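## Task

Finish with the Sunday lid of the pill organiser raised to vertical or past it, every other lid latched closed, and the organiser resting level on its base on the table. Anything the robot is still holding in place at the end does not count; release and pull the grippers away before ending.

## Robot and tools

ROBOT. Two arms, left_arm and right_arm, each ending in a two-finger gripper. The names are labels only: left_arm sits on the +y side of the scene. Nothing may be pushed or dropped off the table, and loose objects can occasionally be nudged by an outside disturbance.

FRAME. A single scene frame is used everywhere: origin on the table surface midway between the arms, +x pointing out across the table, +z up, +y toward left_arm. Positions are metres; orientations are quaternions written w first (qw, qx, qy, qz). On each gripper the fingers point along its own +z and spread along its own y. The reported end_effector_position is the spot between the finger pads, roughly 1 cm short of the tips. Reported hand positions can be somewhat wrong, especially far from the base.

ROW FORMAT. Every motion command uses rows of exactly 16 numbers, always covering both arms even if one stays put: left_arm x, y, z, qw, qx, qy, qz, opening, then right_arm x, y, z, qw, qx, qy, qz, opening. The x, y, z and quaternion are an absolute target pose for that gripper in the scene frame, not an offset. Opening runs from -1 (closed) to +1 (fully open, 0.094 m); it is a target finger setting, not a change. To keep an arm still, resend its last reported pose (same quaternion every time, not the drifted readout) and desired opening. A target further than 0.6 m from the arm's last reported position along any gripper axis gets the call rejected, and a rejected call moves nothing.

execute_actions. Argument "actions" is a list holding at most one item. An empty list just reports the current state. An action item {"rows": [...], "steps": n} gives 1 to 15 rows and up to 15 control steps of 1/30 s; one row per step, the final row reused if steps outnumber rows (default 15 steps). A wait item {"steps": n} with no rows lets up to 300 steps elapse counted from the previous result, including time spent replying. Optional "pictures" (true/false) controls whether camera images come back.

move. Argument "target" is one 16-number row as above (absolute poses). Optional "speed" is the path's top speed in m/s, 0.002 to 0.5, default 0.25; rotation is capped at twice that in rad/s. Both grippers travel in straight lines, finishing together, over 0.5 to 10 s; if more time would be needed they stop early short of the goal. Rotation takes the shorter direction. Openings are applied at the start. Paths ignore obstacles and the other arm, grippers trail and may overshoot the nominal speed (especially near full reach). Faster contact and targets set deeper past a surface mean harder pushes. The result adds a "move:" line: done, off_target, moving, held or fault, plus which limits triggered (paced = target clipped; held = a safety check blocked some steps, after which the arm may jump faster), and each gripper's remaining distance to its pose.

wait. Argument "seconds" from 0 to 10; nothing new is commanded while the scene runs.

zoom_image. Arguments "camera" (cam_high, cam_left_wrist or cam_right_wrist) and "region" [x0, y0, x1, y1] in pixels of that camera's most recent 504x504 image, origin top-left, at most 504 by 504.

finished_scene. Argument "scene": the number of the scene now being played. It closes that scene permanently and reports whether the goal holds; the next task, if any, appears in its result.

CONTROL BEHAVIOUR. Each step the commanded pose is clamped to within 70 mm and 16 degrees of the measured pose, then damped inverse kinematics drives the joints, favouring position over orientation. After an action ends the arm continues only to its last clamped pose, so long moves need follow-up commands; check the reported pose. Joint friction can leave the gripper up to about 31 mm off, and smaller commanded changes may do nothing. Elbows never fully straighten. The simulation keeps running while replies are being written. Joint limits (rad): waist -2.618 to 3.054, shoulder 0 to 3.142, elbow 0 to 3.142, wrist pitch -1.571 to 1.571, wrist yaw -1.571 to 1.571, wrist roll -2.094 to 2.094.

RESULT LINES. The state line lists left_arm and right_arm poses. grip_measured is the measured finger opening on the command scale (true metres are the last joint value); each gripper may read up to about 1 mm off consistently. To grasp, command roughly 0.03 below grip_measured; less margin grips lighter. Finger force tops out near 50 to 62 N per pad, weaker on parts under about 2 mm thick. "pose unreachable" means a clearance check altered or blocked that arm's command; HELD marks affected steps. A "Hand target" line shows where the controller is currently steering each gripper. FAULT lines mean an arm stopped.

HEAT. Holding loads warms motors. MOTOR HOT warns from 75 °C; at 90 °C that arm halts for 10 s; at 100 °C it goes limp and falls. Avoid long holds.

AVOID. Arms colliding or pressing on each other, fast impacts, hard shoves, dropping or tipping the organiser, and leaving a gripper holding a lid at the end.

Each tool is called after "Request:" as name(argument=value, ...), one argument or row to a line, values as JSON.

## Session

Request:
execute_actions(
  actions=[],
)

Scene clock: 0.00 s of 4800.00 s.
left_arm: end_effector_position=(+0.3279, +0.1314, +0.1237) grip_measured=+1.000 end_effector_quat_wxyz=(+0.344, +0.689, +0.586, +0.252) | right_arm: end_effector_position=(+0.1252, -0.6666, +0.1351) grip_measured=+1.000 end_effector_quat_wxyz=(-0.202, +0.015, +0.949, -0.242)
Joint positions: left_arm=[-0.455  1.193  0.644 -0.175 -0.277  1.261  0.094] | right_arm=[-0.92   1.53   1.162 -0.998  0.612 -1.026  0.094]
Joint velocities: left_arm=[-0.017 -0.007  0.002 -0.051  0.037 -0.066  0.   ] | right_arm=[-0.012 -0.022  0.002  0.007 -0.066 -0.051  0.   ]
Hand target (left_arm): +0.328, +0.131, +0.124; +0.344, +0.689, +0.586, +0.252
Hand target (right_arm): +0.125, -0.667, +0.135; -0.202, +0.015, +0.949, -0.242

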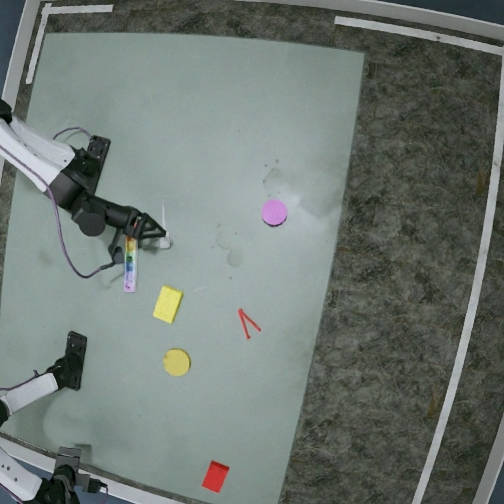

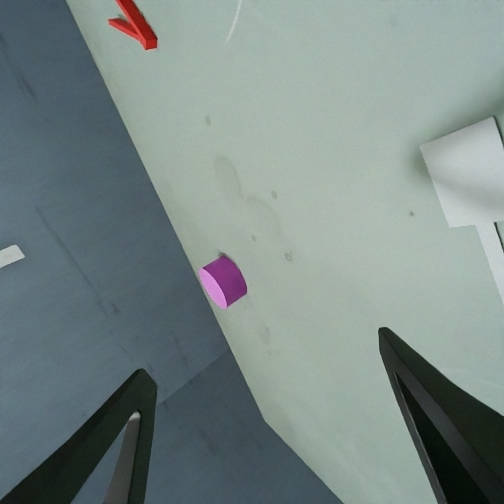

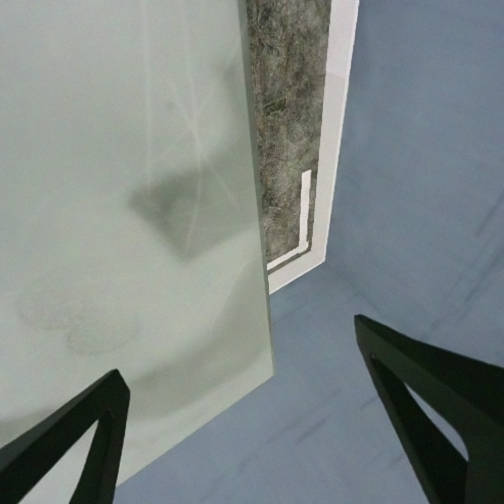

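Request:
zoom_image(
  camera="cam_high",
  region=[60, 180, 220, 320],
)

Request:
move(
  target=[0.25,0.33,0.25,0,0.707,0.707,0,1,0.25,-0.35,0.25,0,0.707,0.707,0,1],
)

Region (60, 180, 220, 320) of cam_high's 504x504 image, scaled by 3.150, with more detail than that image has; it fills the top 441 rows of this view, and the rest is white.

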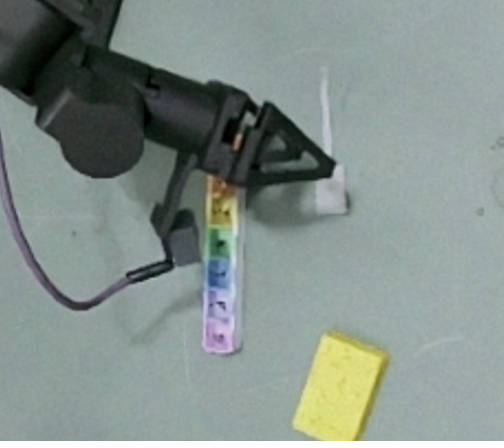

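Scene clock: 10.43 s of 4800.00 s.
left_arm: end_effector_position=(+0.2515, +0.3214, +0.2427) grip_measured=+1.000 end_effector_quat_wxyz=(+0.078, +0.701, +0.704, +0.083) | right_arm: end_effector_position=(+0.2534, -0.3492, +0.2440) grip_measured=+1.000 end_effector_quat_wxyz=(+0.092, +0.699, +0.700, +0.112)
Joint positions: left_arm=[ 0.321  1.324  1.547 -1.568  0.034  1.743  0.094] | right_arm=[ 0.101  1.182  1.446 -1.545 -0.021  1.601  0.094]
Joint velocities: left_arm=[ 0.002 -0.012 -0.022  0.022  0.007 -0.022  0.   ] | right_arm=[-0.002  0.012  0.002 -0.022  0.007  0.022  0.   ]
Hand target (left_arm): +0.247, +0.325, +0.252; +0.079, +0.699, +0.705, +0.095
Hand target (right_arm): +0.255, -0.346, +0.248; +0.087, +0.701, +0.698, +0.117
Off the commanded pose (left_arm): 0.011 m, 13 deg.
Off the commanded pose (right_arm): 0.007 m, 17 deg.
joint sent to its limit (left arm) — the command would take joint 4 (wrist pitch) past its lower limit, so that joint was sent only as far as its limit.
joint sent to its limit (right arm) — the command would take joint 4 (wrist pitch) past its lower limit, so that joint was sent only as far as its limit.
After step 90, 3.40 s passed at rest.
move: off_target (left_arm, right_arm); limits=paced

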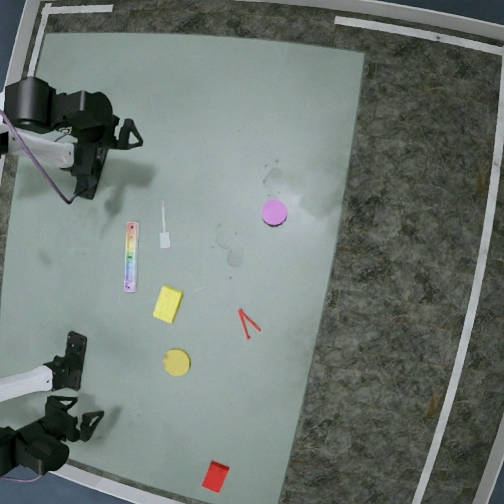

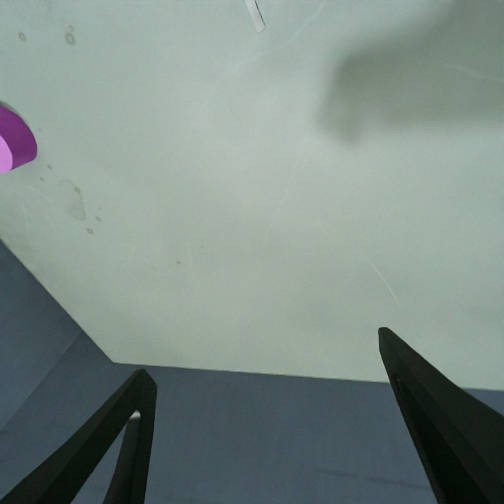

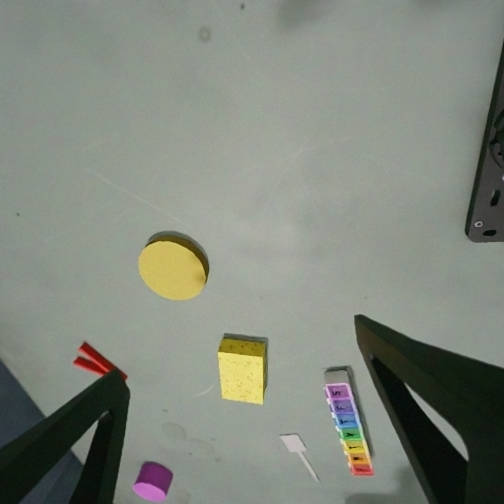

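Request:
zoom_image(
  camera="cam_high",
  region=[90, 210, 180, 300],
)

Request:
zoom_image(
  camera="cam_right_wrist",
  region=[280, 350, 420, 490],
)

Region (90, 210, 180, 300) of cam_high's 504x504 image, scaled by 5.600, with more detail than that image has.

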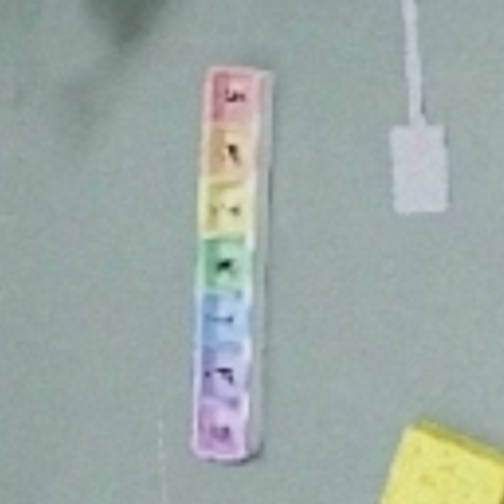

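Region (280, 350, 420, 490) of cam_right_wrist's 504x504 image, scaled by 3.600, with more detail than that image has.

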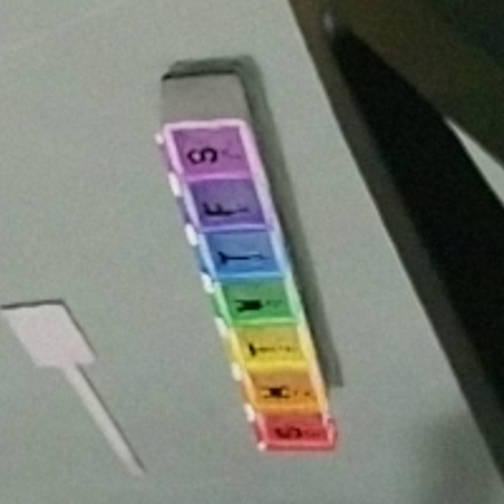

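Request:
move(
  target=[0.2,0.12,0.15,0,0.707,0.707,0,1,0.25,-0.35,0.2,0,0.707,0.707,0,1],
)

Scene clock: 34.87 s of 4800.00 s.
left_arm: end_effector_position=(+0.2030, +0.1286, +0.1600) grip_measured=+1.000 end_effector_quat_wxyz=(+0.003, +0.706, +0.708, +0.006) | right_arm: end_effector_position=(+0.2556, -0.3505, +0.2038) grip_measured=+1.000 end_effector_quat_wxyz=(+0.037, +0.706, +0.706, +0.043)
Joint positions: left_arm=[-0.569  1.455  1.335 -1.443 -0.012  0.859  0.094] | right_arm=[ 0.108  1.29   1.377 -1.545 -0.004  1.605  0.094]
Joint velocities: left_arm=[ 0.007 -0.007 -0.007 -0.022 -0.022  0.007  0.   ] | right_arm=[ 0.002 -0.017  0.002 -0.051  0.007  0.007  0.   ]
Hand target (left_arm): +0.201, +0.126, +0.152; -0.007, +0.706, +0.708, +0.003
Hand target (right_arm): +0.252, -0.350, +0.198; +0.028, +0.706, +0.707, +0.028
Off the commanded pose (left_arm): 0.014 m, 1 deg.
Off the commanded pose (right_arm): 0.007 m, 6 deg.
joint sent to its limit (right arm) — the command would take joint 4 (wrist pitch) past its lower limit, so that joint was sent only as far as its limit.
After step 90, 19.87 s passed at rest.
move: off_target (left_arm, right_arm)

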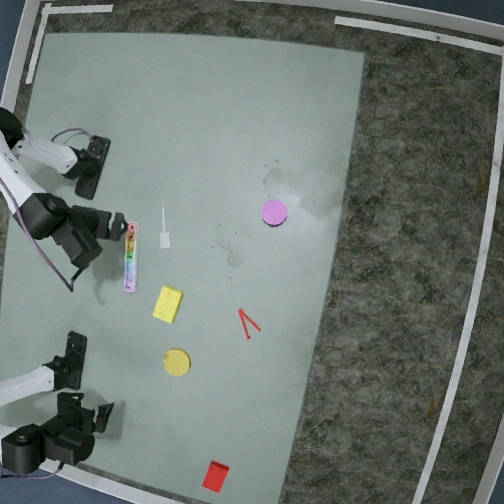

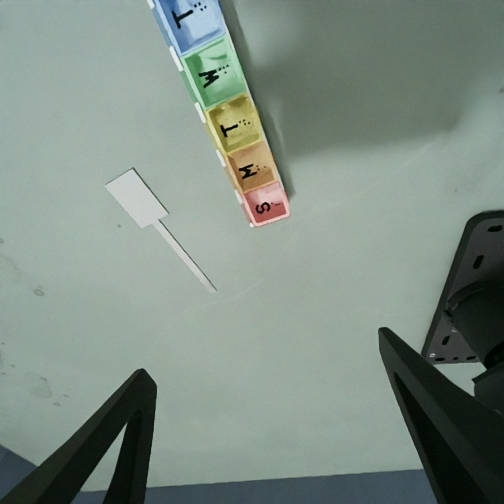

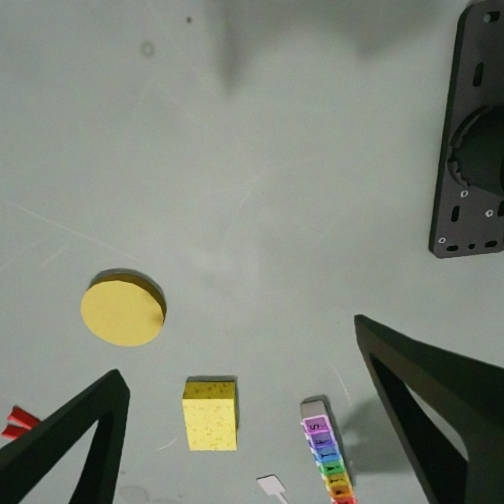

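Request:
move(
  target=[0.2,0.17,0.07,0,0.707,0.707,0,1,0.25,-0.35,0.2,0,0.707,0.707,0,1],
)

Scene clock: 71.27 s of 4800.00 s.
left_arm: end_effector_position=(+0.2012, +0.1668, +0.0710) grip_measured=+1.000 end_effector_quat_wxyz=(-0.009, +0.708, +0.706, +0.002) | right_arm: end_effector_position=(+0.2556, -0.3506, +0.2038) grip_measured=+1.000 end_effector_quat_wxyz=(+0.037, +0.706, +0.706, +0.042)
Joint positions: left_arm=[-0.437  1.403  0.935 -1.119 -0.007  0.996  0.094] | right_arm=[ 0.108  1.29   1.377 -1.545 -0.004  1.605  0.094]
Joint velocities: left_arm=[-0.022  0.007 -0.007  0.037 -0.007 -0.051  0.   ] | right_arm=[-0.012 -0.012  0.012 -0.022  0.081  0.007  0.   ]
Hand target (left_arm): +0.199, +0.169, +0.070; +0.001, +0.707, +0.707, -0.001
Hand target (right_arm): +0.250, -0.350, +0.199; +0.030, +0.706, +0.707, +0.031
Off the commanded pose (left_arm): 0.004 m, 1 deg.
Off the commanded pose (right_arm): 0.007 m, 6 deg.
joint sent to its limit (right arm) — the command would take joint 4 (wrist pitch) past its lower limit, so that joint was sent only as far as its limit.
After step 90, 32.27 s passed at rest.
move: off_target (right_arm)

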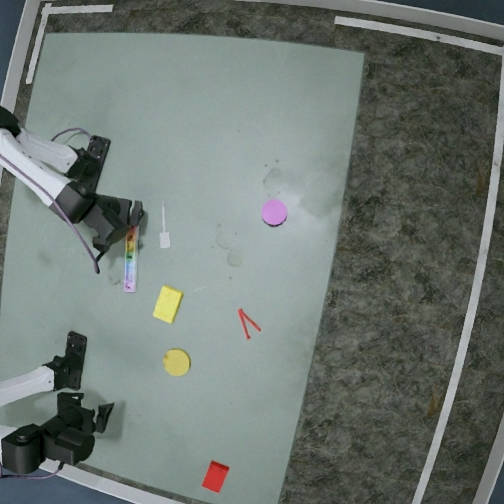

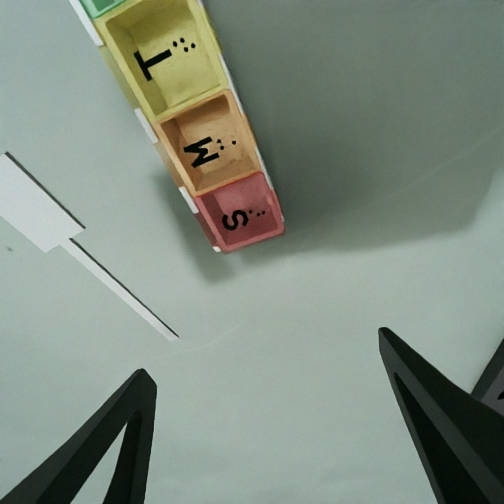

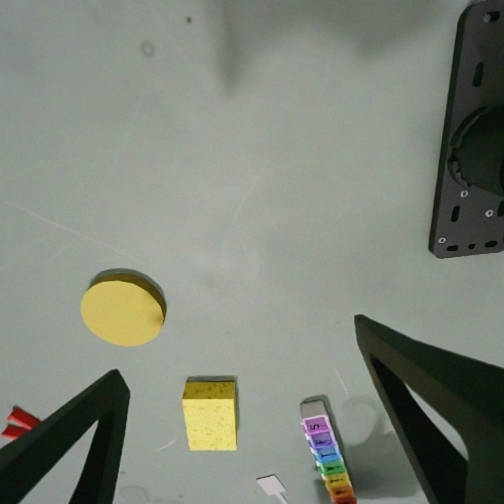

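Request:
zoom_image(
  camera="cam_left_wrist",
  region=[80, 0, 340, 260],
)

Region (80, 0, 340, 260) of cam_left_wrist's 504x504 image, scaled by 1.938, with more detail than that image has.

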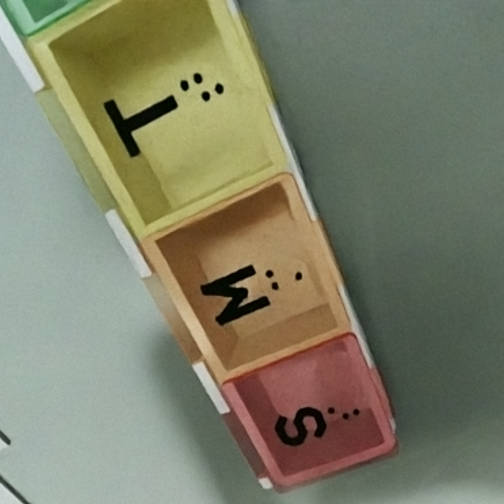

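Request:
move(
  target=[0.12,0.12,0.09,0.498,-0.083,0.862,0.048,-1,0.25,-0.2,0.13,0,0.707,0.707,0,1],
)

Scene clock: 106.30 s of 4800.00 s.
left_arm: end_effector_position=(+0.1306, +0.1249, +0.0907) grip_measured=-0.995 end_effector_quat_wxyz=(+0.476, -0.050, +0.877, +0.044) | right_arm: end_effector_position=(+0.2513, -0.2023, +0.1314) grip_measured=+1.000 end_effector_quat_wxyz=(-0.029, +0.679, +0.733, +0.004)
Joint positions: left_arm=[-1.597  1.483  0.721 -1.256 -0.925 -2.078  0.   ] | right_arm=[ 0.677  1.531  1.29  -1.334 -0.059  2.098  0.094]
Joint velocities: left_arm=[ 0.002 -0.007  0.007 -0.037 -0.051 -0.066  0.001] | right_arm=[ 0.002  0.002 -0.022 -0.051 -0.051  0.007  0.   ]
Hand target (left_arm): +0.128, +0.123, +0.090; +0.473, -0.050, +0.878, +0.051
Hand target (right_arm): +0.253, -0.196, +0.130; -0.033, +0.679, +0.733, +0.011
Off the commanded pose (left_arm): 0.012 m, 5 deg.
Off the commanded pose (right_arm): 0.003 m, 6 deg.
joint sent to its limit (left arm) — the command would take joint 6 (wrist roll) past its lower limit, so that joint was sent only as far as its limit.
joint sent to its limit (right arm) — the command would take joint 6 (wrist roll) past its upper limit, so that joint was sent only as far as its limit.
After step 90, 27.60 s passed at rest.
move: off_target (left_arm, right_arm)

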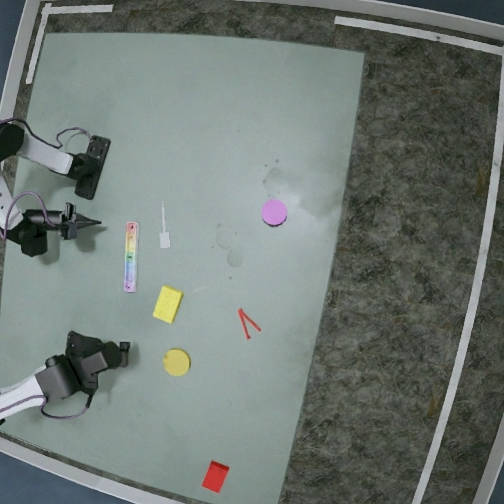

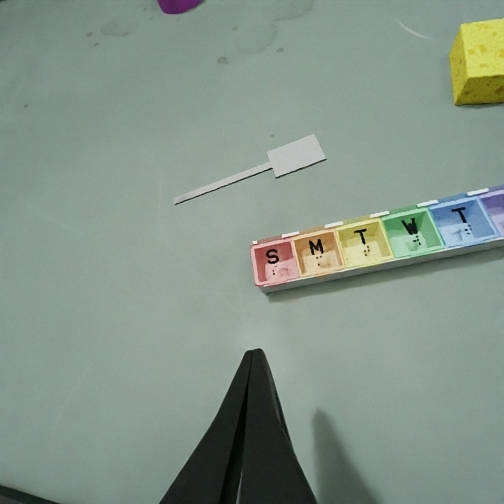

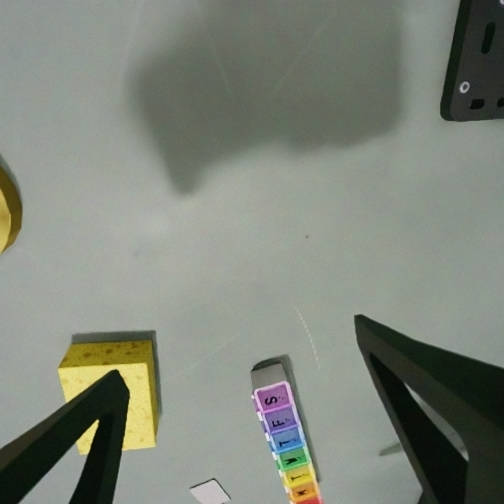

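Request:
zoom_image(
  camera="cam_left_wrist",
  region=[230, 170, 504, 320],
)

Region (230, 170, 504, 320) of cam_left_wrist's 504x504 image, scaled by 1.839, with more detail than that image has; it fills the top 276 rows of this view, and the rest is white.

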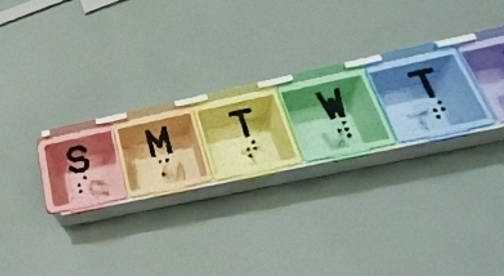

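Request:
move(
  target=[0.12,0.13,0.09,0.498,-0.083,0.862,0.048,-1,0.25,-0.12,0.14,0,0,1,0,1],
  speed=0.4,
)

Request:
move(
  target=[0.12,0.13,0.09,0.498,-0.083,0.862,0.048,-1,0.23,-0.015,0.11,0,-0.772,0.636,0,1],
)

Scene clock: 131.60 s of 4800.00 s.
left_arm: end_effector_position=(+0.1233, +0.1260, +0.0891) grip_measured=-0.995 end_effector_quat_wxyz=(+0.463, -0.045, +0.884, +0.042) | right_arm: end_effector_position=(+0.2495, -0.1206, +0.1377) grip_measured=+1.000 end_effector_quat_wxyz=(-0.004, +0.010, +1.000, +0.009)
Joint positions: left_arm=[-1.625  1.471  0.722 -1.268 -0.891 -2.082  0.   ] | right_arm=[ 0.919  1.729  1.526 -1.36  -0.018  0.866  0.094]
Joint velocities: left_arm=[-0.007 -0.012 -0.002 -0.037 -0.022  0.037 -0.   ] | right_arm=[ 0.002  0.007 -0.007 -0.051 -0.051 -0.095  0.   ]
Hand target (left_arm): +0.121, +0.130, +0.090; +0.458, -0.045, +0.887, +0.041
Hand target (right_arm): +0.250, -0.119, +0.141; -0.002, +0.000, +1.000, +0.005
Off the commanded pose (left_arm): 0.005 m, 6 deg.
Off the commanded pose (right_arm): 0.002 m, 2 deg.
joint sent to its limit (left arm) — the command would take joint 6 (wrist roll) past its lower limit, so that joint was sent only as far as its limit.
After step 90, 19.80 s passed at rest.
move: off_target (left_arm)

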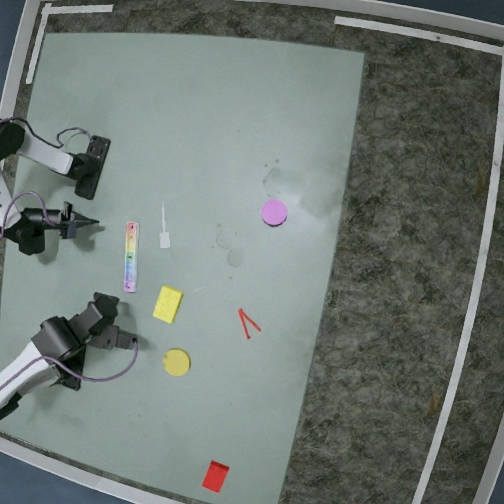

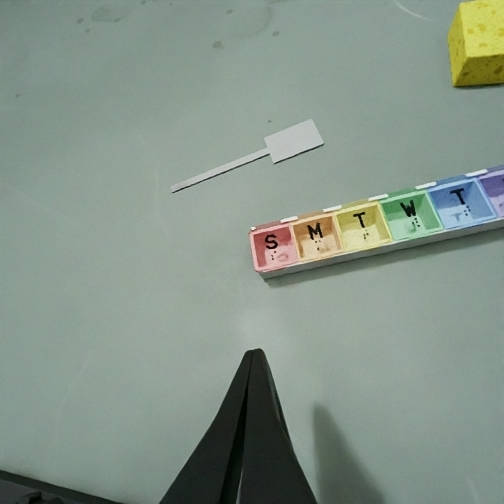

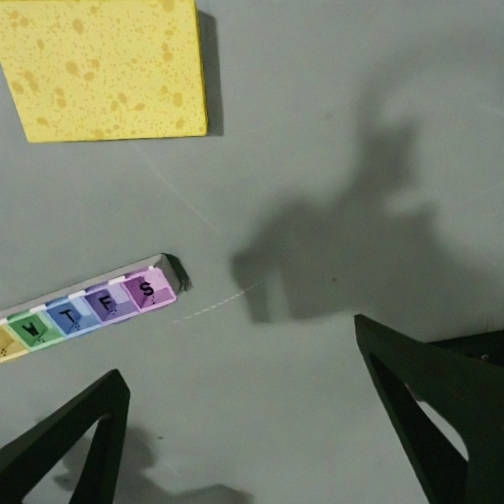

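Scene clock: 135.73 s of 4800.00 s.
left_arm: end_effector_position=(+0.1232, +0.1262, +0.0890) grip_measured=-0.995 end_effector_quat_wxyz=(+0.463, -0.045, +0.884, +0.043) | right_arm: end_effector_position=(+0.2287, -0.0193, +0.1075) grip_measured=+1.000 end_effector_quat_wxyz=(+0.008, +0.765, -0.644, -0.007)
Joint positions: left_arm=[-1.625  1.471  0.722 -1.269 -0.89  -2.082  0.   ] | right_arm=[ 1.134  2.035  1.81  -1.359 -0.017 -0.682  0.094]
Joint velocities: left_arm=[-0.012  0.017 -0.017 -0.007  0.007 -0.051 -0.   ] | right_arm=[-0.007 -0.027 -0.007 -0.022 -0.066 -0.007  0.   ]
Hand target (left_arm): +0.121, +0.130, +0.090; +0.458, -0.044, +0.887, +0.042
Hand target (right_arm): +0.230, -0.013, +0.111; -0.001, +0.772, -0.636, -0.005
Off the commanded pose (left_arm): 0.005 m, 6 deg.
Off the commanded pose (right_arm): 0.005 m, 2 deg.
joint sent to its limit (left arm) — the command would take joint 6 (wrist roll) past its lower limit, so that joint was sent only as far as its limit.
move: off_target (left_arm)

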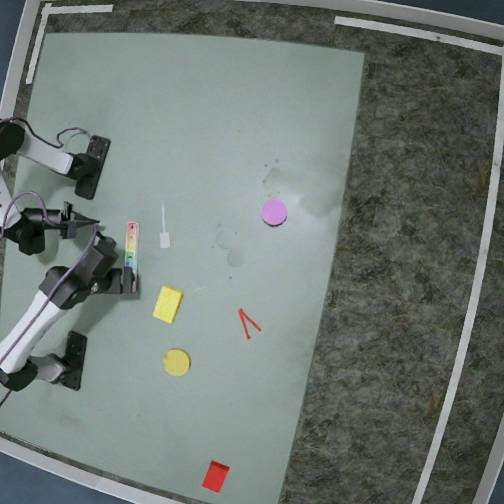

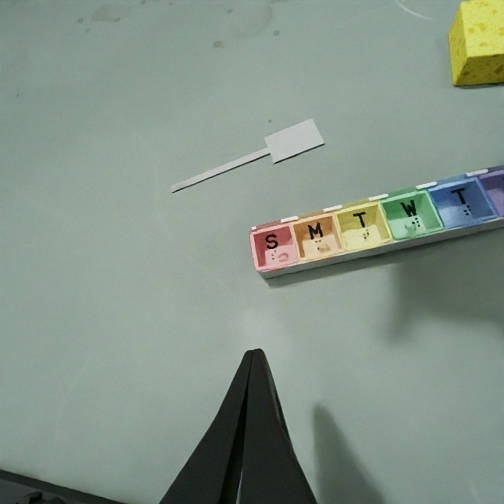

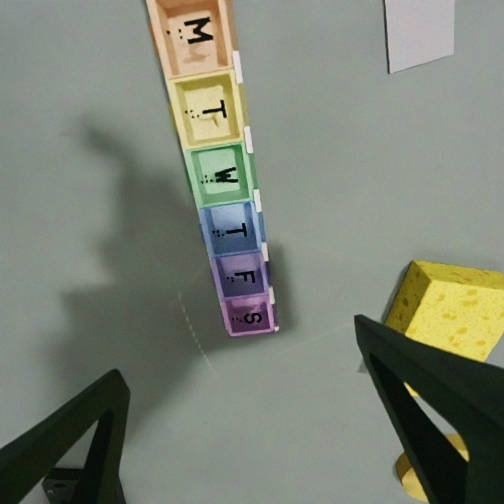

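Request:
move(
  target=[0.12,0.13,0.09,0.498,-0.083,0.862,0.048,-1,0.233,-0.035,0.05,0,-0.772,0.636,0,1],
  speed=0.15,
)

Scene clock: 148.07 s of 4800.00 s.
left_arm: end_effector_position=(+0.1232, +0.1262, +0.0890) grip_measured=-0.995 end_effector_quat_wxyz=(+0.463, -0.045, +0.884, +0.043) | right_arm: end_effector_position=(+0.2293, -0.0324, +0.0475) grip_measured=+1.000 end_effector_quat_wxyz=(+0.011, +0.771, -0.636, -0.002)
Joint positions: left_arm=[-1.625  1.471  0.722 -1.269 -0.89  -2.082  0.   ] | right_arm=[ 1.12   2.025  1.554 -1.122 -0.008 -0.714  0.094]
Joint velocities: left_arm=[-0.002 -0.027 -0.012 -0.007 -0.051 -0.007  0.   ] | right_arm=[ 0.002 -0.002 -0.007  0.022 -0.007  0.051  0.   ]
Hand target (left_arm): +0.121, +0.130, +0.090; +0.458, -0.044, +0.887, +0.042
Hand target (right_arm): +0.234, -0.034, +0.050; +0.000, +0.772, -0.636, +0.001
Off the commanded pose (left_arm): 0.005 m, 6 deg.
Off the commanded pose (right_arm): 0.005 m, 1 deg.
joint sent to its limit (left arm) — the command would take joint 6 (wrist roll) past its lower limit, so that joint was sent only as far as its limit.
After step 90, 8.27 s passed at rest.
move: off_target (left_arm)

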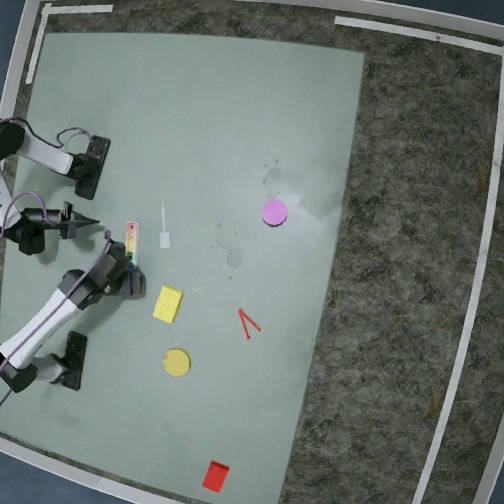

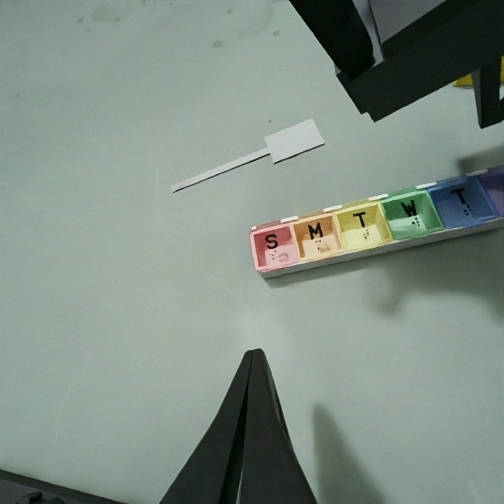

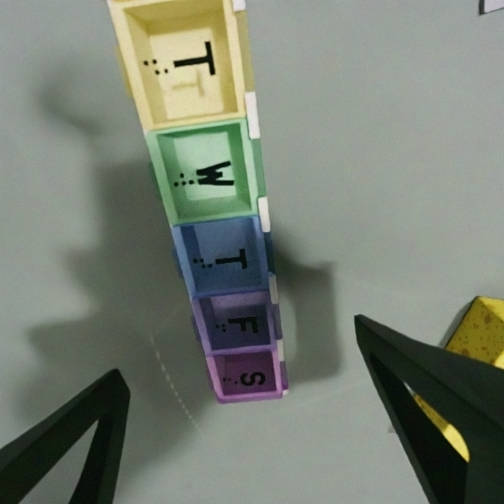

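Request:
move(
  target=[0.12,0.13,0.09,0.498,-0.083,0.862,0.048,-1,0.238,-0.05,0.022,0,-0.772,0.636,0,0.6],
  speed=0.06,
)

Scene clock: 155.13 s of 4800.00 s.
left_arm: end_effector_position=(+0.1232, +0.1262, +0.0890) grip_measured=-0.995 end_effector_quat_wxyz=(+0.463, -0.045, +0.884, +0.043) | right_arm: end_effector_position=(+0.2337, -0.0481, +0.0204) grip_measured=+0.601 end_effector_quat_wxyz=(+0.012, +0.771, -0.636, -0.002)
Joint positions: left_arm=[-1.625  1.471  0.722 -1.269 -0.89  -2.082  0.   ] | right_arm=[ 1.089  2.014  1.427 -1.006 -0.007 -0.746  0.075]
Joint velocities: left_arm=[-0.017 -0.022  0.002  0.051  0.037  0.037  0.   ] | right_arm=[ 0.002 -0.012  0.002 -0.007  0.007 -0.007  0.001]
Hand target (left_arm): +0.121, +0.130, +0.090; +0.458, -0.044, +0.887, +0.042
Hand target (right_arm): +0.238, -0.050, +0.022; +0.000, +0.772, -0.636, +0.001
Off the commanded pose (left_arm): 0.005 m, 6 deg.
Off the commanded pose (right_arm): 0.005 m, 1 deg.
joint sent to its limit (left arm) — the command would take joint 6 (wrist roll) past its lower limit, so that joint was sent only as far as its limit.
After step 90, 2.80 s passed at rest.
move: off_target (left_arm)

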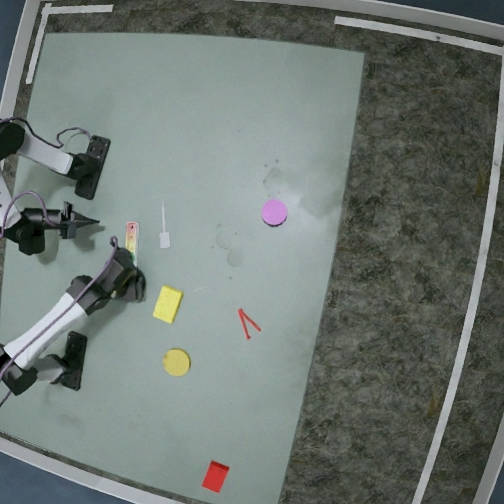

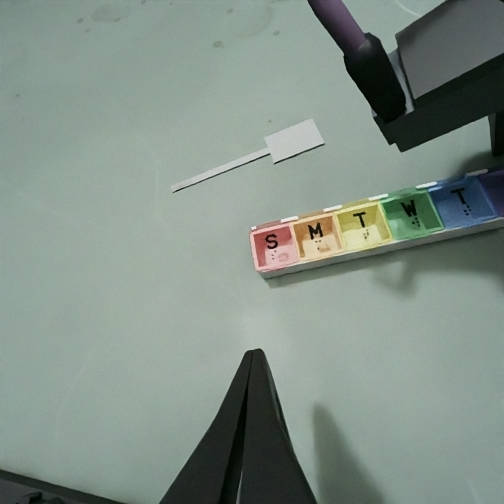

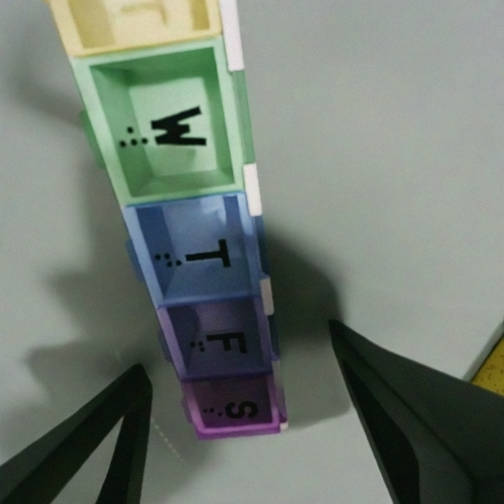

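Request:
move(
  target=[0.12,0.13,0.09,0.498,-0.083,0.862,0.048,-1,0.236,-0.05,0.022,0,-0.772,0.636,0,-0.4],
  speed=0.06,
)

Scene clock: 162.77 s of 4800.00 s.
left_arm: end_effector_position=(+0.1232, +0.1262, +0.0890) grip_measured=-0.995 end_effector_quat_wxyz=(+0.463, -0.045, +0.884, +0.043) | right_arm: end_effector_position=(+0.2344, -0.0469, +0.0203) grip_measured=-0.314 end_effector_quat_wxyz=(+0.009, +0.772, -0.636, -0.002)
Joint positions: left_arm=[-1.625  1.471  0.722 -1.269 -0.89  -2.082  0.   ] | right_arm=[ 1.089  2.014  1.427 -1.001 -0.007 -0.748  0.032]
Joint velocities: left_arm=[-0.002 -0.012 -0.002  0.022 -0.022  0.007 -0.   ] | right_arm=[ 0.002 -0.002  0.007  0.11  -0.007 -0.051  0.001]
Hand target (left_arm): +0.121, +0.130, +0.090; +0.458, -0.044, +0.887, +0.042
Hand target (right_arm): +0.236, -0.050, +0.022; +0.000, +0.772, -0.636, +0.000
Off the commanded pose (left_arm): 0.005 m, 6 deg.
Off the commanded pose (right_arm): 0.004 m, 1 deg.
joint sent to its limit (left arm) — the command would take joint 6 (wrist roll) past its lower limit, so that joint was sent only as far as its limit.
After step 90, 3.43 s passed at rest.
move: off_target (left_arm)

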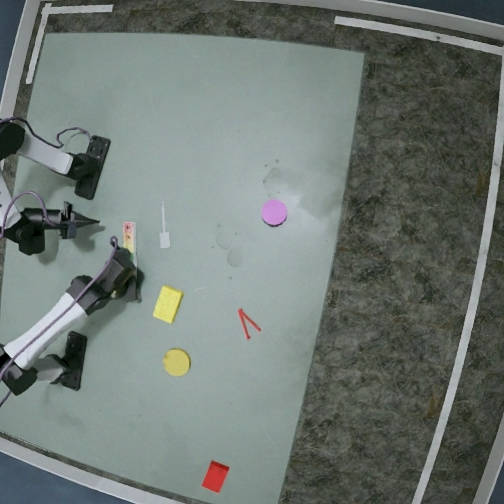

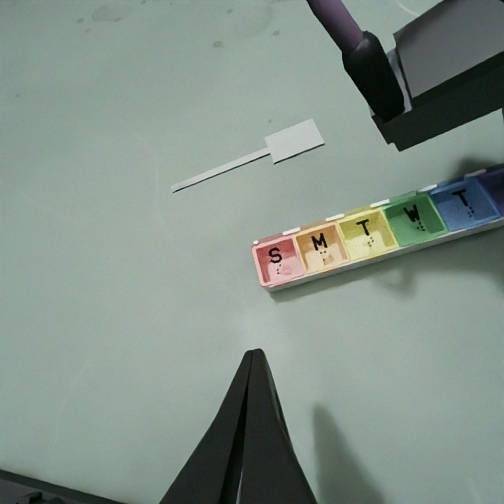

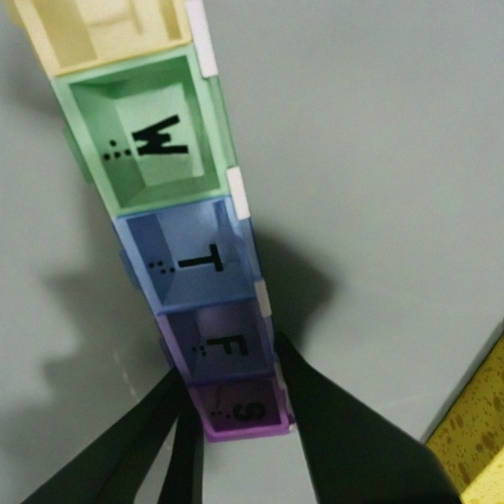

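Request:
move(
  target=[0.14,0.113,0.035,0.463,-0.045,0.884,0.043,-1,0.236,-0.05,0.022,0,-0.772,0.636,0,-0.4],
  speed=0.1,
)

Scene clock: 184.27 s of 4800.00 s.
left_arm: end_effector_position=(+0.1361, +0.1054, +0.0428) grip_measured=-0.995 end_effector_quat_wxyz=(+0.458, -0.051, +0.887, +0.026) | right_arm: end_effector_position=(+0.2344, -0.0469, +0.0203) grip_measured=-0.314 end_effector_quat_wxyz=(+0.009, +0.772, -0.636, -0.002)
Joint positions: left_arm=[-1.54   1.598  0.648 -0.923 -0.919 -1.946  0.   ] | right_arm=[ 1.089  2.014  1.427 -1.001 -0.007 -0.748  0.032]
Joint velocities: left_arm=[-0.007 -0.017 -0.007 -0.081  0.007  0.037 -0.001] | right_arm=[ 0.002 -0.002 -0.012 -0.007  0.007  0.051 -0.   ]
Hand target (left_arm): +0.139, +0.113, +0.036; +0.462, -0.045, +0.885, +0.043
Hand target (right_arm): +0.236, -0.050, +0.022; +0.000, +0.772, -0.636, +0.000
Off the commanded pose (left_arm): 0.012 m, 2 deg.
Off the commanded pose (right_arm): 0.004 m, 1 deg.
After step 90, 17.27 s passed at rest.
move: off_target (left_arm)

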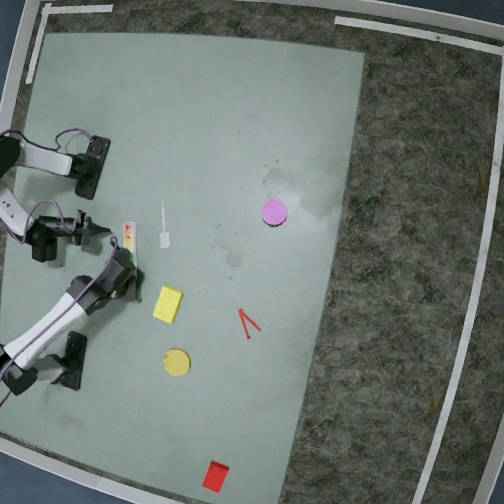

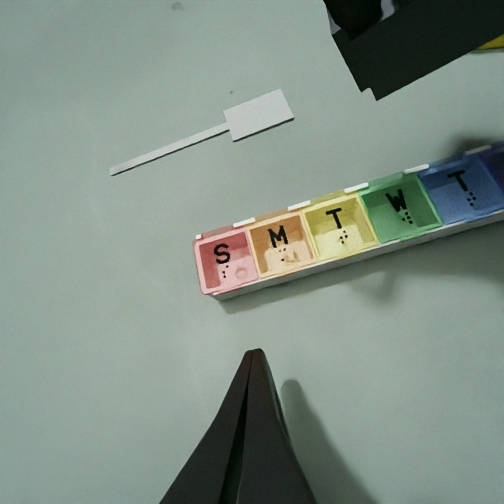

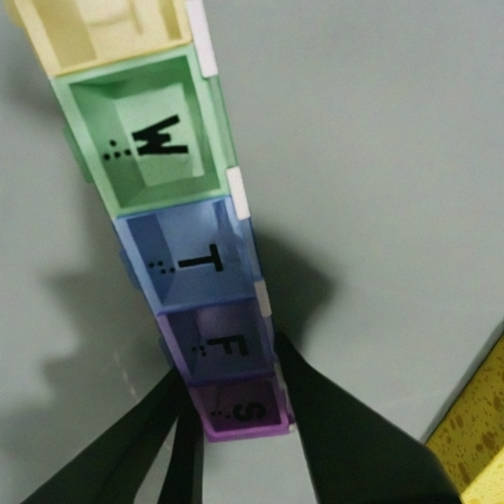

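Request:
move(
  target=[0.155,0.125,0.014,0.463,-0.045,0.884,0.043,-1,0.236,-0.05,0.022,0,-0.772,0.636,0,-0.4],
  speed=0.05,
)

Scene clock: 202.73 s of 4800.00 s.
left_arm: end_effector_position=(+0.1514, +0.1159, +0.0214) grip_measured=-0.995 end_effector_quat_wxyz=(+0.459, -0.052, +0.887, +0.025) | right_arm: end_effector_position=(+0.2344, -0.0469, +0.0203) grip_measured=-0.314 end_effector_quat_wxyz=(+0.009, +0.772, -0.636, -0.002)
Joint positions: left_arm=[-1.465  1.598  0.539 -0.715 -0.94  -1.826  0.   ] | right_arm=[ 1.089  2.014  1.427 -1.001 -0.007 -0.748  0.032]
Joint velocities: left_arm=[-0.007  0.002 -0.012  0.037 -0.051  0.007 -0.001] | right_arm=[-0.022  0.007  0.002 -0.037 -0.022  0.081  0.001]
Hand target (left_arm): +0.154, +0.125, +0.014; +0.462, -0.045, +0.885, +0.043
Hand target (right_arm): +0.236, -0.050, +0.022; +0.000, +0.772, -0.636, +0.000
Off the commanded pose (left_arm): 0.012 m, 2 deg.
Off the commanded pose (right_arm): 0.004 m, 1 deg.
After step 90, 14.17 s passed at rest.
move: off_target (left_arm)

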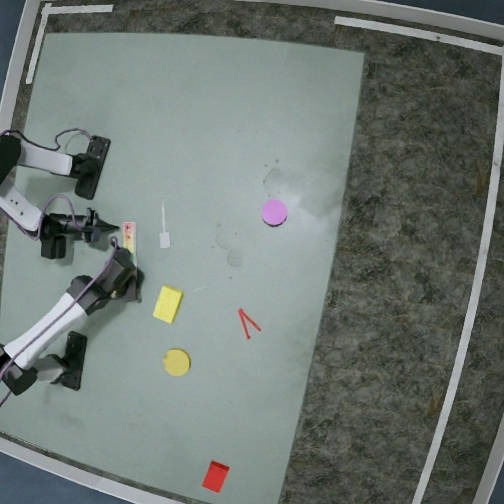

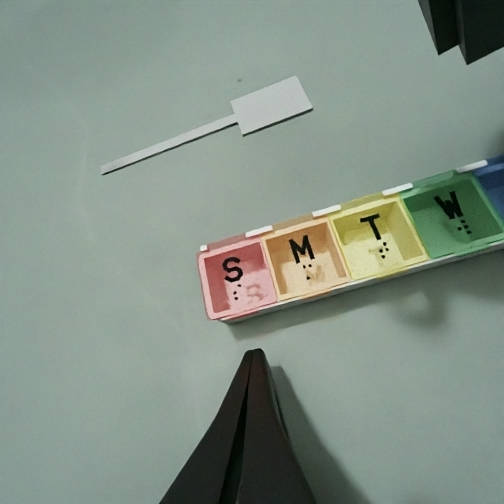

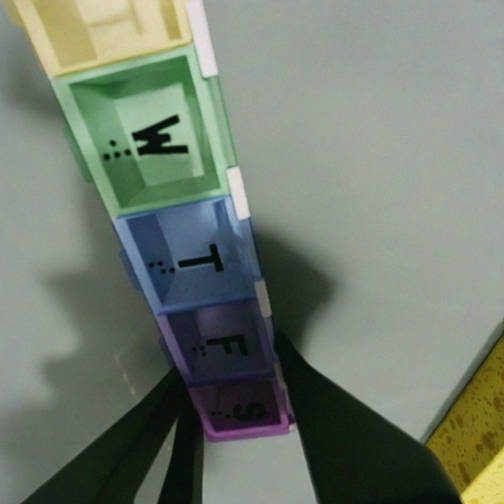

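Request:
move(
  target=[0.171,0.126,0.007,0.463,-0.045,0.884,0.043,-1,0.236,-0.05,0.022,0,-0.772,0.636,0,-0.4],
  speed=0.02,
)

Request:
zoom_image(
  camera="cam_left_wrist",
  region=[150, 200, 400, 420],
)

Request:
zoom_image(
  camera="cam_high",
  region=[80, 200, 170, 280],
)

Scene clock: 210.83 s of 4800.00 s.
left_arm: end_effector_position=(+0.1675, +0.1173, +0.0126) grip_measured=-0.995 end_effector_quat_wxyz=(+0.459, -0.050, +0.887, +0.028) | right_arm: end_effector_position=(+0.2356, -0.0471, +0.0206) grip_measured=-0.314 end_effector_quat_wxyz=(+0.004, +0.772, -0.636, +0.000)
Joint positions: left_arm=[-1.377  1.598  0.493 -0.557 -0.952 -1.677  0.   ] | right_arm=[ 1.089  2.008  1.419 -0.991 -0.001 -0.747  0.032]
Joint velocities: left_arm=[-0.002 -0.017 -0.007  0.022 -0.022  0.007 -0.001] | right_arm=[-0.007  0.022 -0.007 -0.007  0.037 -0.022 -0.   ]
Hand target (left_arm): +0.170, +0.126, +0.007; +0.462, -0.045, +0.885, +0.043
Hand target (right_arm): +0.236, -0.050, +0.022; -0.000, +0.772, -0.636, +0.000
Off the commanded pose (left_arm): 0.011 m, 2 deg.
Off the commanded pose (right_arm): 0.003 m, 0 deg.
After step 90, 3.53 s passed at rest.
move: off_target (left_arm)

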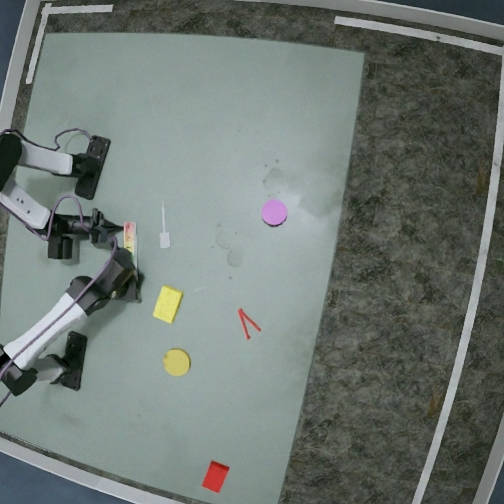

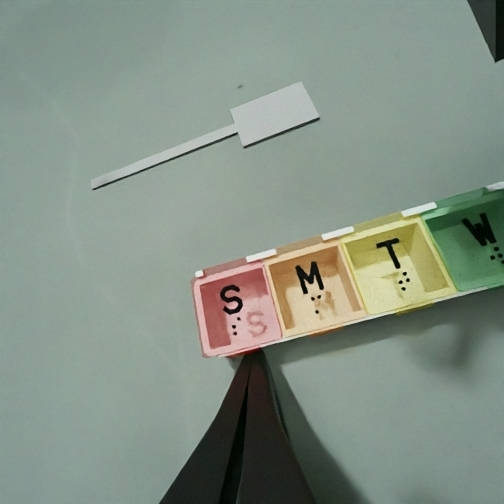

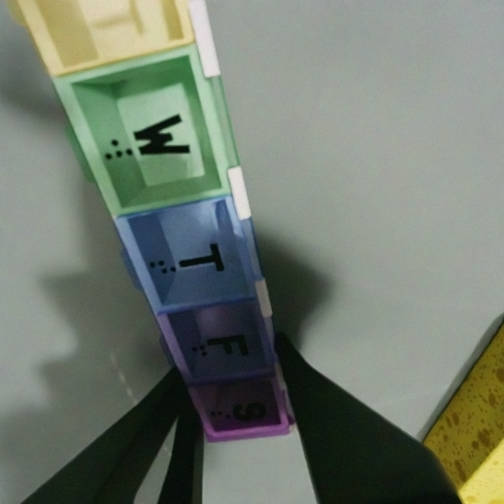

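Region (150, 200, 400, 420) of cam_left_wrist's 504x504 image, scaled by 2.016, with more detail than that image has; it fills the top 444 rows of this view, and the rest is white.

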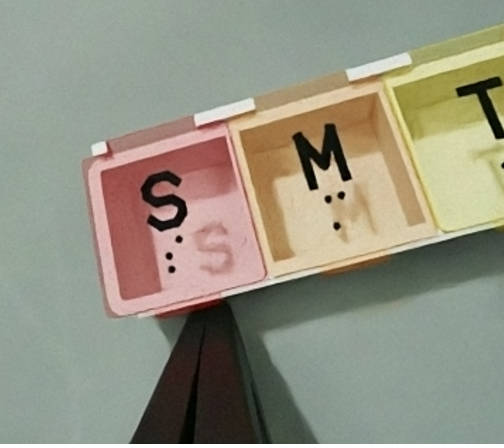

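Region (80, 200, 170, 280) of cam_high's 504x504 image, scaled by 5.600, with more detail than that image has.

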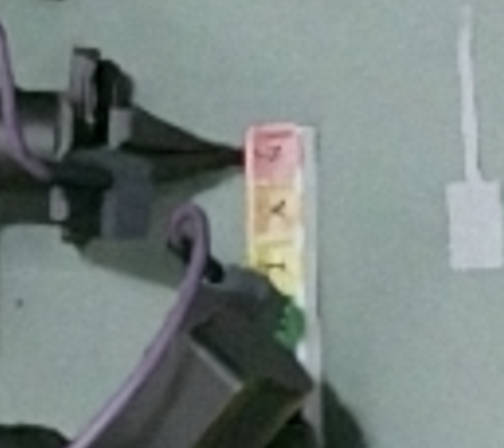

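Request:
move(
  target=[0.171,0.128,0.03,0.463,-0.045,0.884,0.043,-1,0.236,-0.05,0.022,0,-0.772,0.636,0,-0.4],
  speed=0.02,
)

Request:
zoom_image(
  camera="cam_left_wrist",
  region=[150, 200, 400, 420],
)

Scene clock: 217.00 s of 4800.00 s.
left_arm: end_effector_position=(+0.1678, +0.1251, +0.0234) grip_measured=-0.995 end_effector_quat_wxyz=(+0.458, -0.043, +0.887, +0.038) | right_arm: end_effector_position=(+0.2370, -0.0450, +0.0211) grip_measured=-0.313 end_effector_quat_wxyz=(-0.001, +0.771, -0.637, -0.000)
Joint positions: left_arm=[-1.372  1.534  0.492 -0.633 -0.952 -1.664  0.   ] | right_arm=[ 1.089  2.006  1.419 -0.98   0.    -0.745  0.032]
Joint velocities: left_arm=[ 0.007 -0.012  0.007 -0.095  0.007  0.007 -0.   ] | right_arm=[-0.017 -0.002 -0.012 -0.022  0.022  0.037  0.001]
Hand target (left_arm): +0.171, +0.128, +0.029; +0.463, -0.045, +0.884, +0.043
Hand target (right_arm): +0.236, -0.050, +0.022; +0.000, +0.772, -0.636, +0.000
Off the commanded pose (left_arm): 0.008 m, 1 deg.
Off the commanded pose (right_arm): 0.005 m, 0 deg.
After step 90, 1.83 s passed at rest.
move: done

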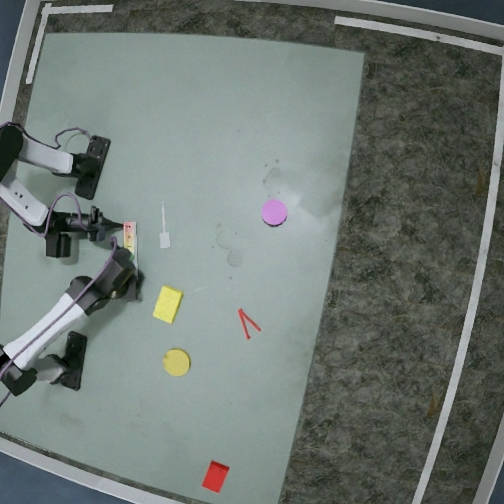

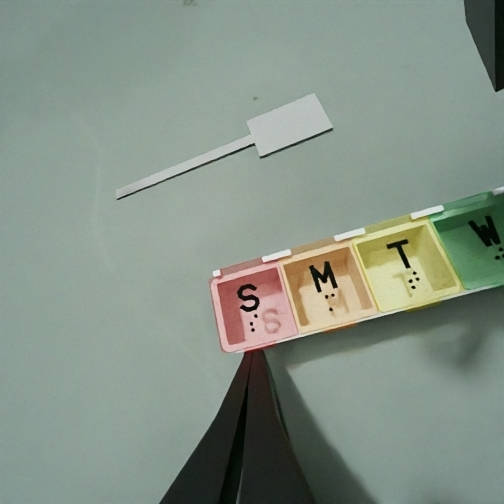

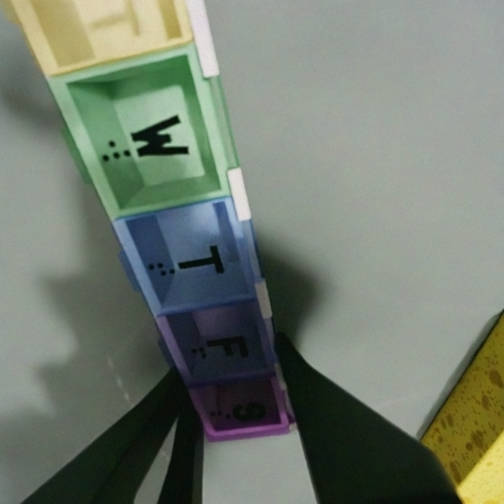

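Region (150, 200, 400, 420) of cam_left_wrist's 504x504 image, scaled by 2.016, with more detail than that image has; it fills the top 444 rows of this view, and the rest is white.

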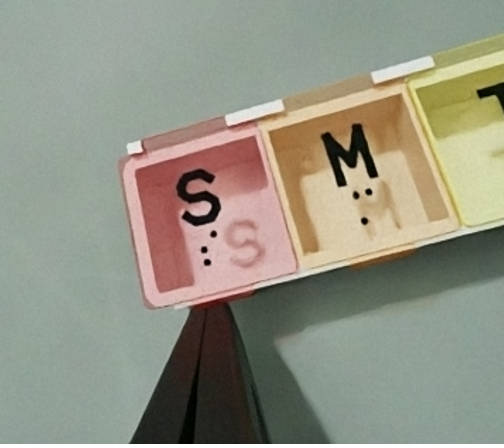

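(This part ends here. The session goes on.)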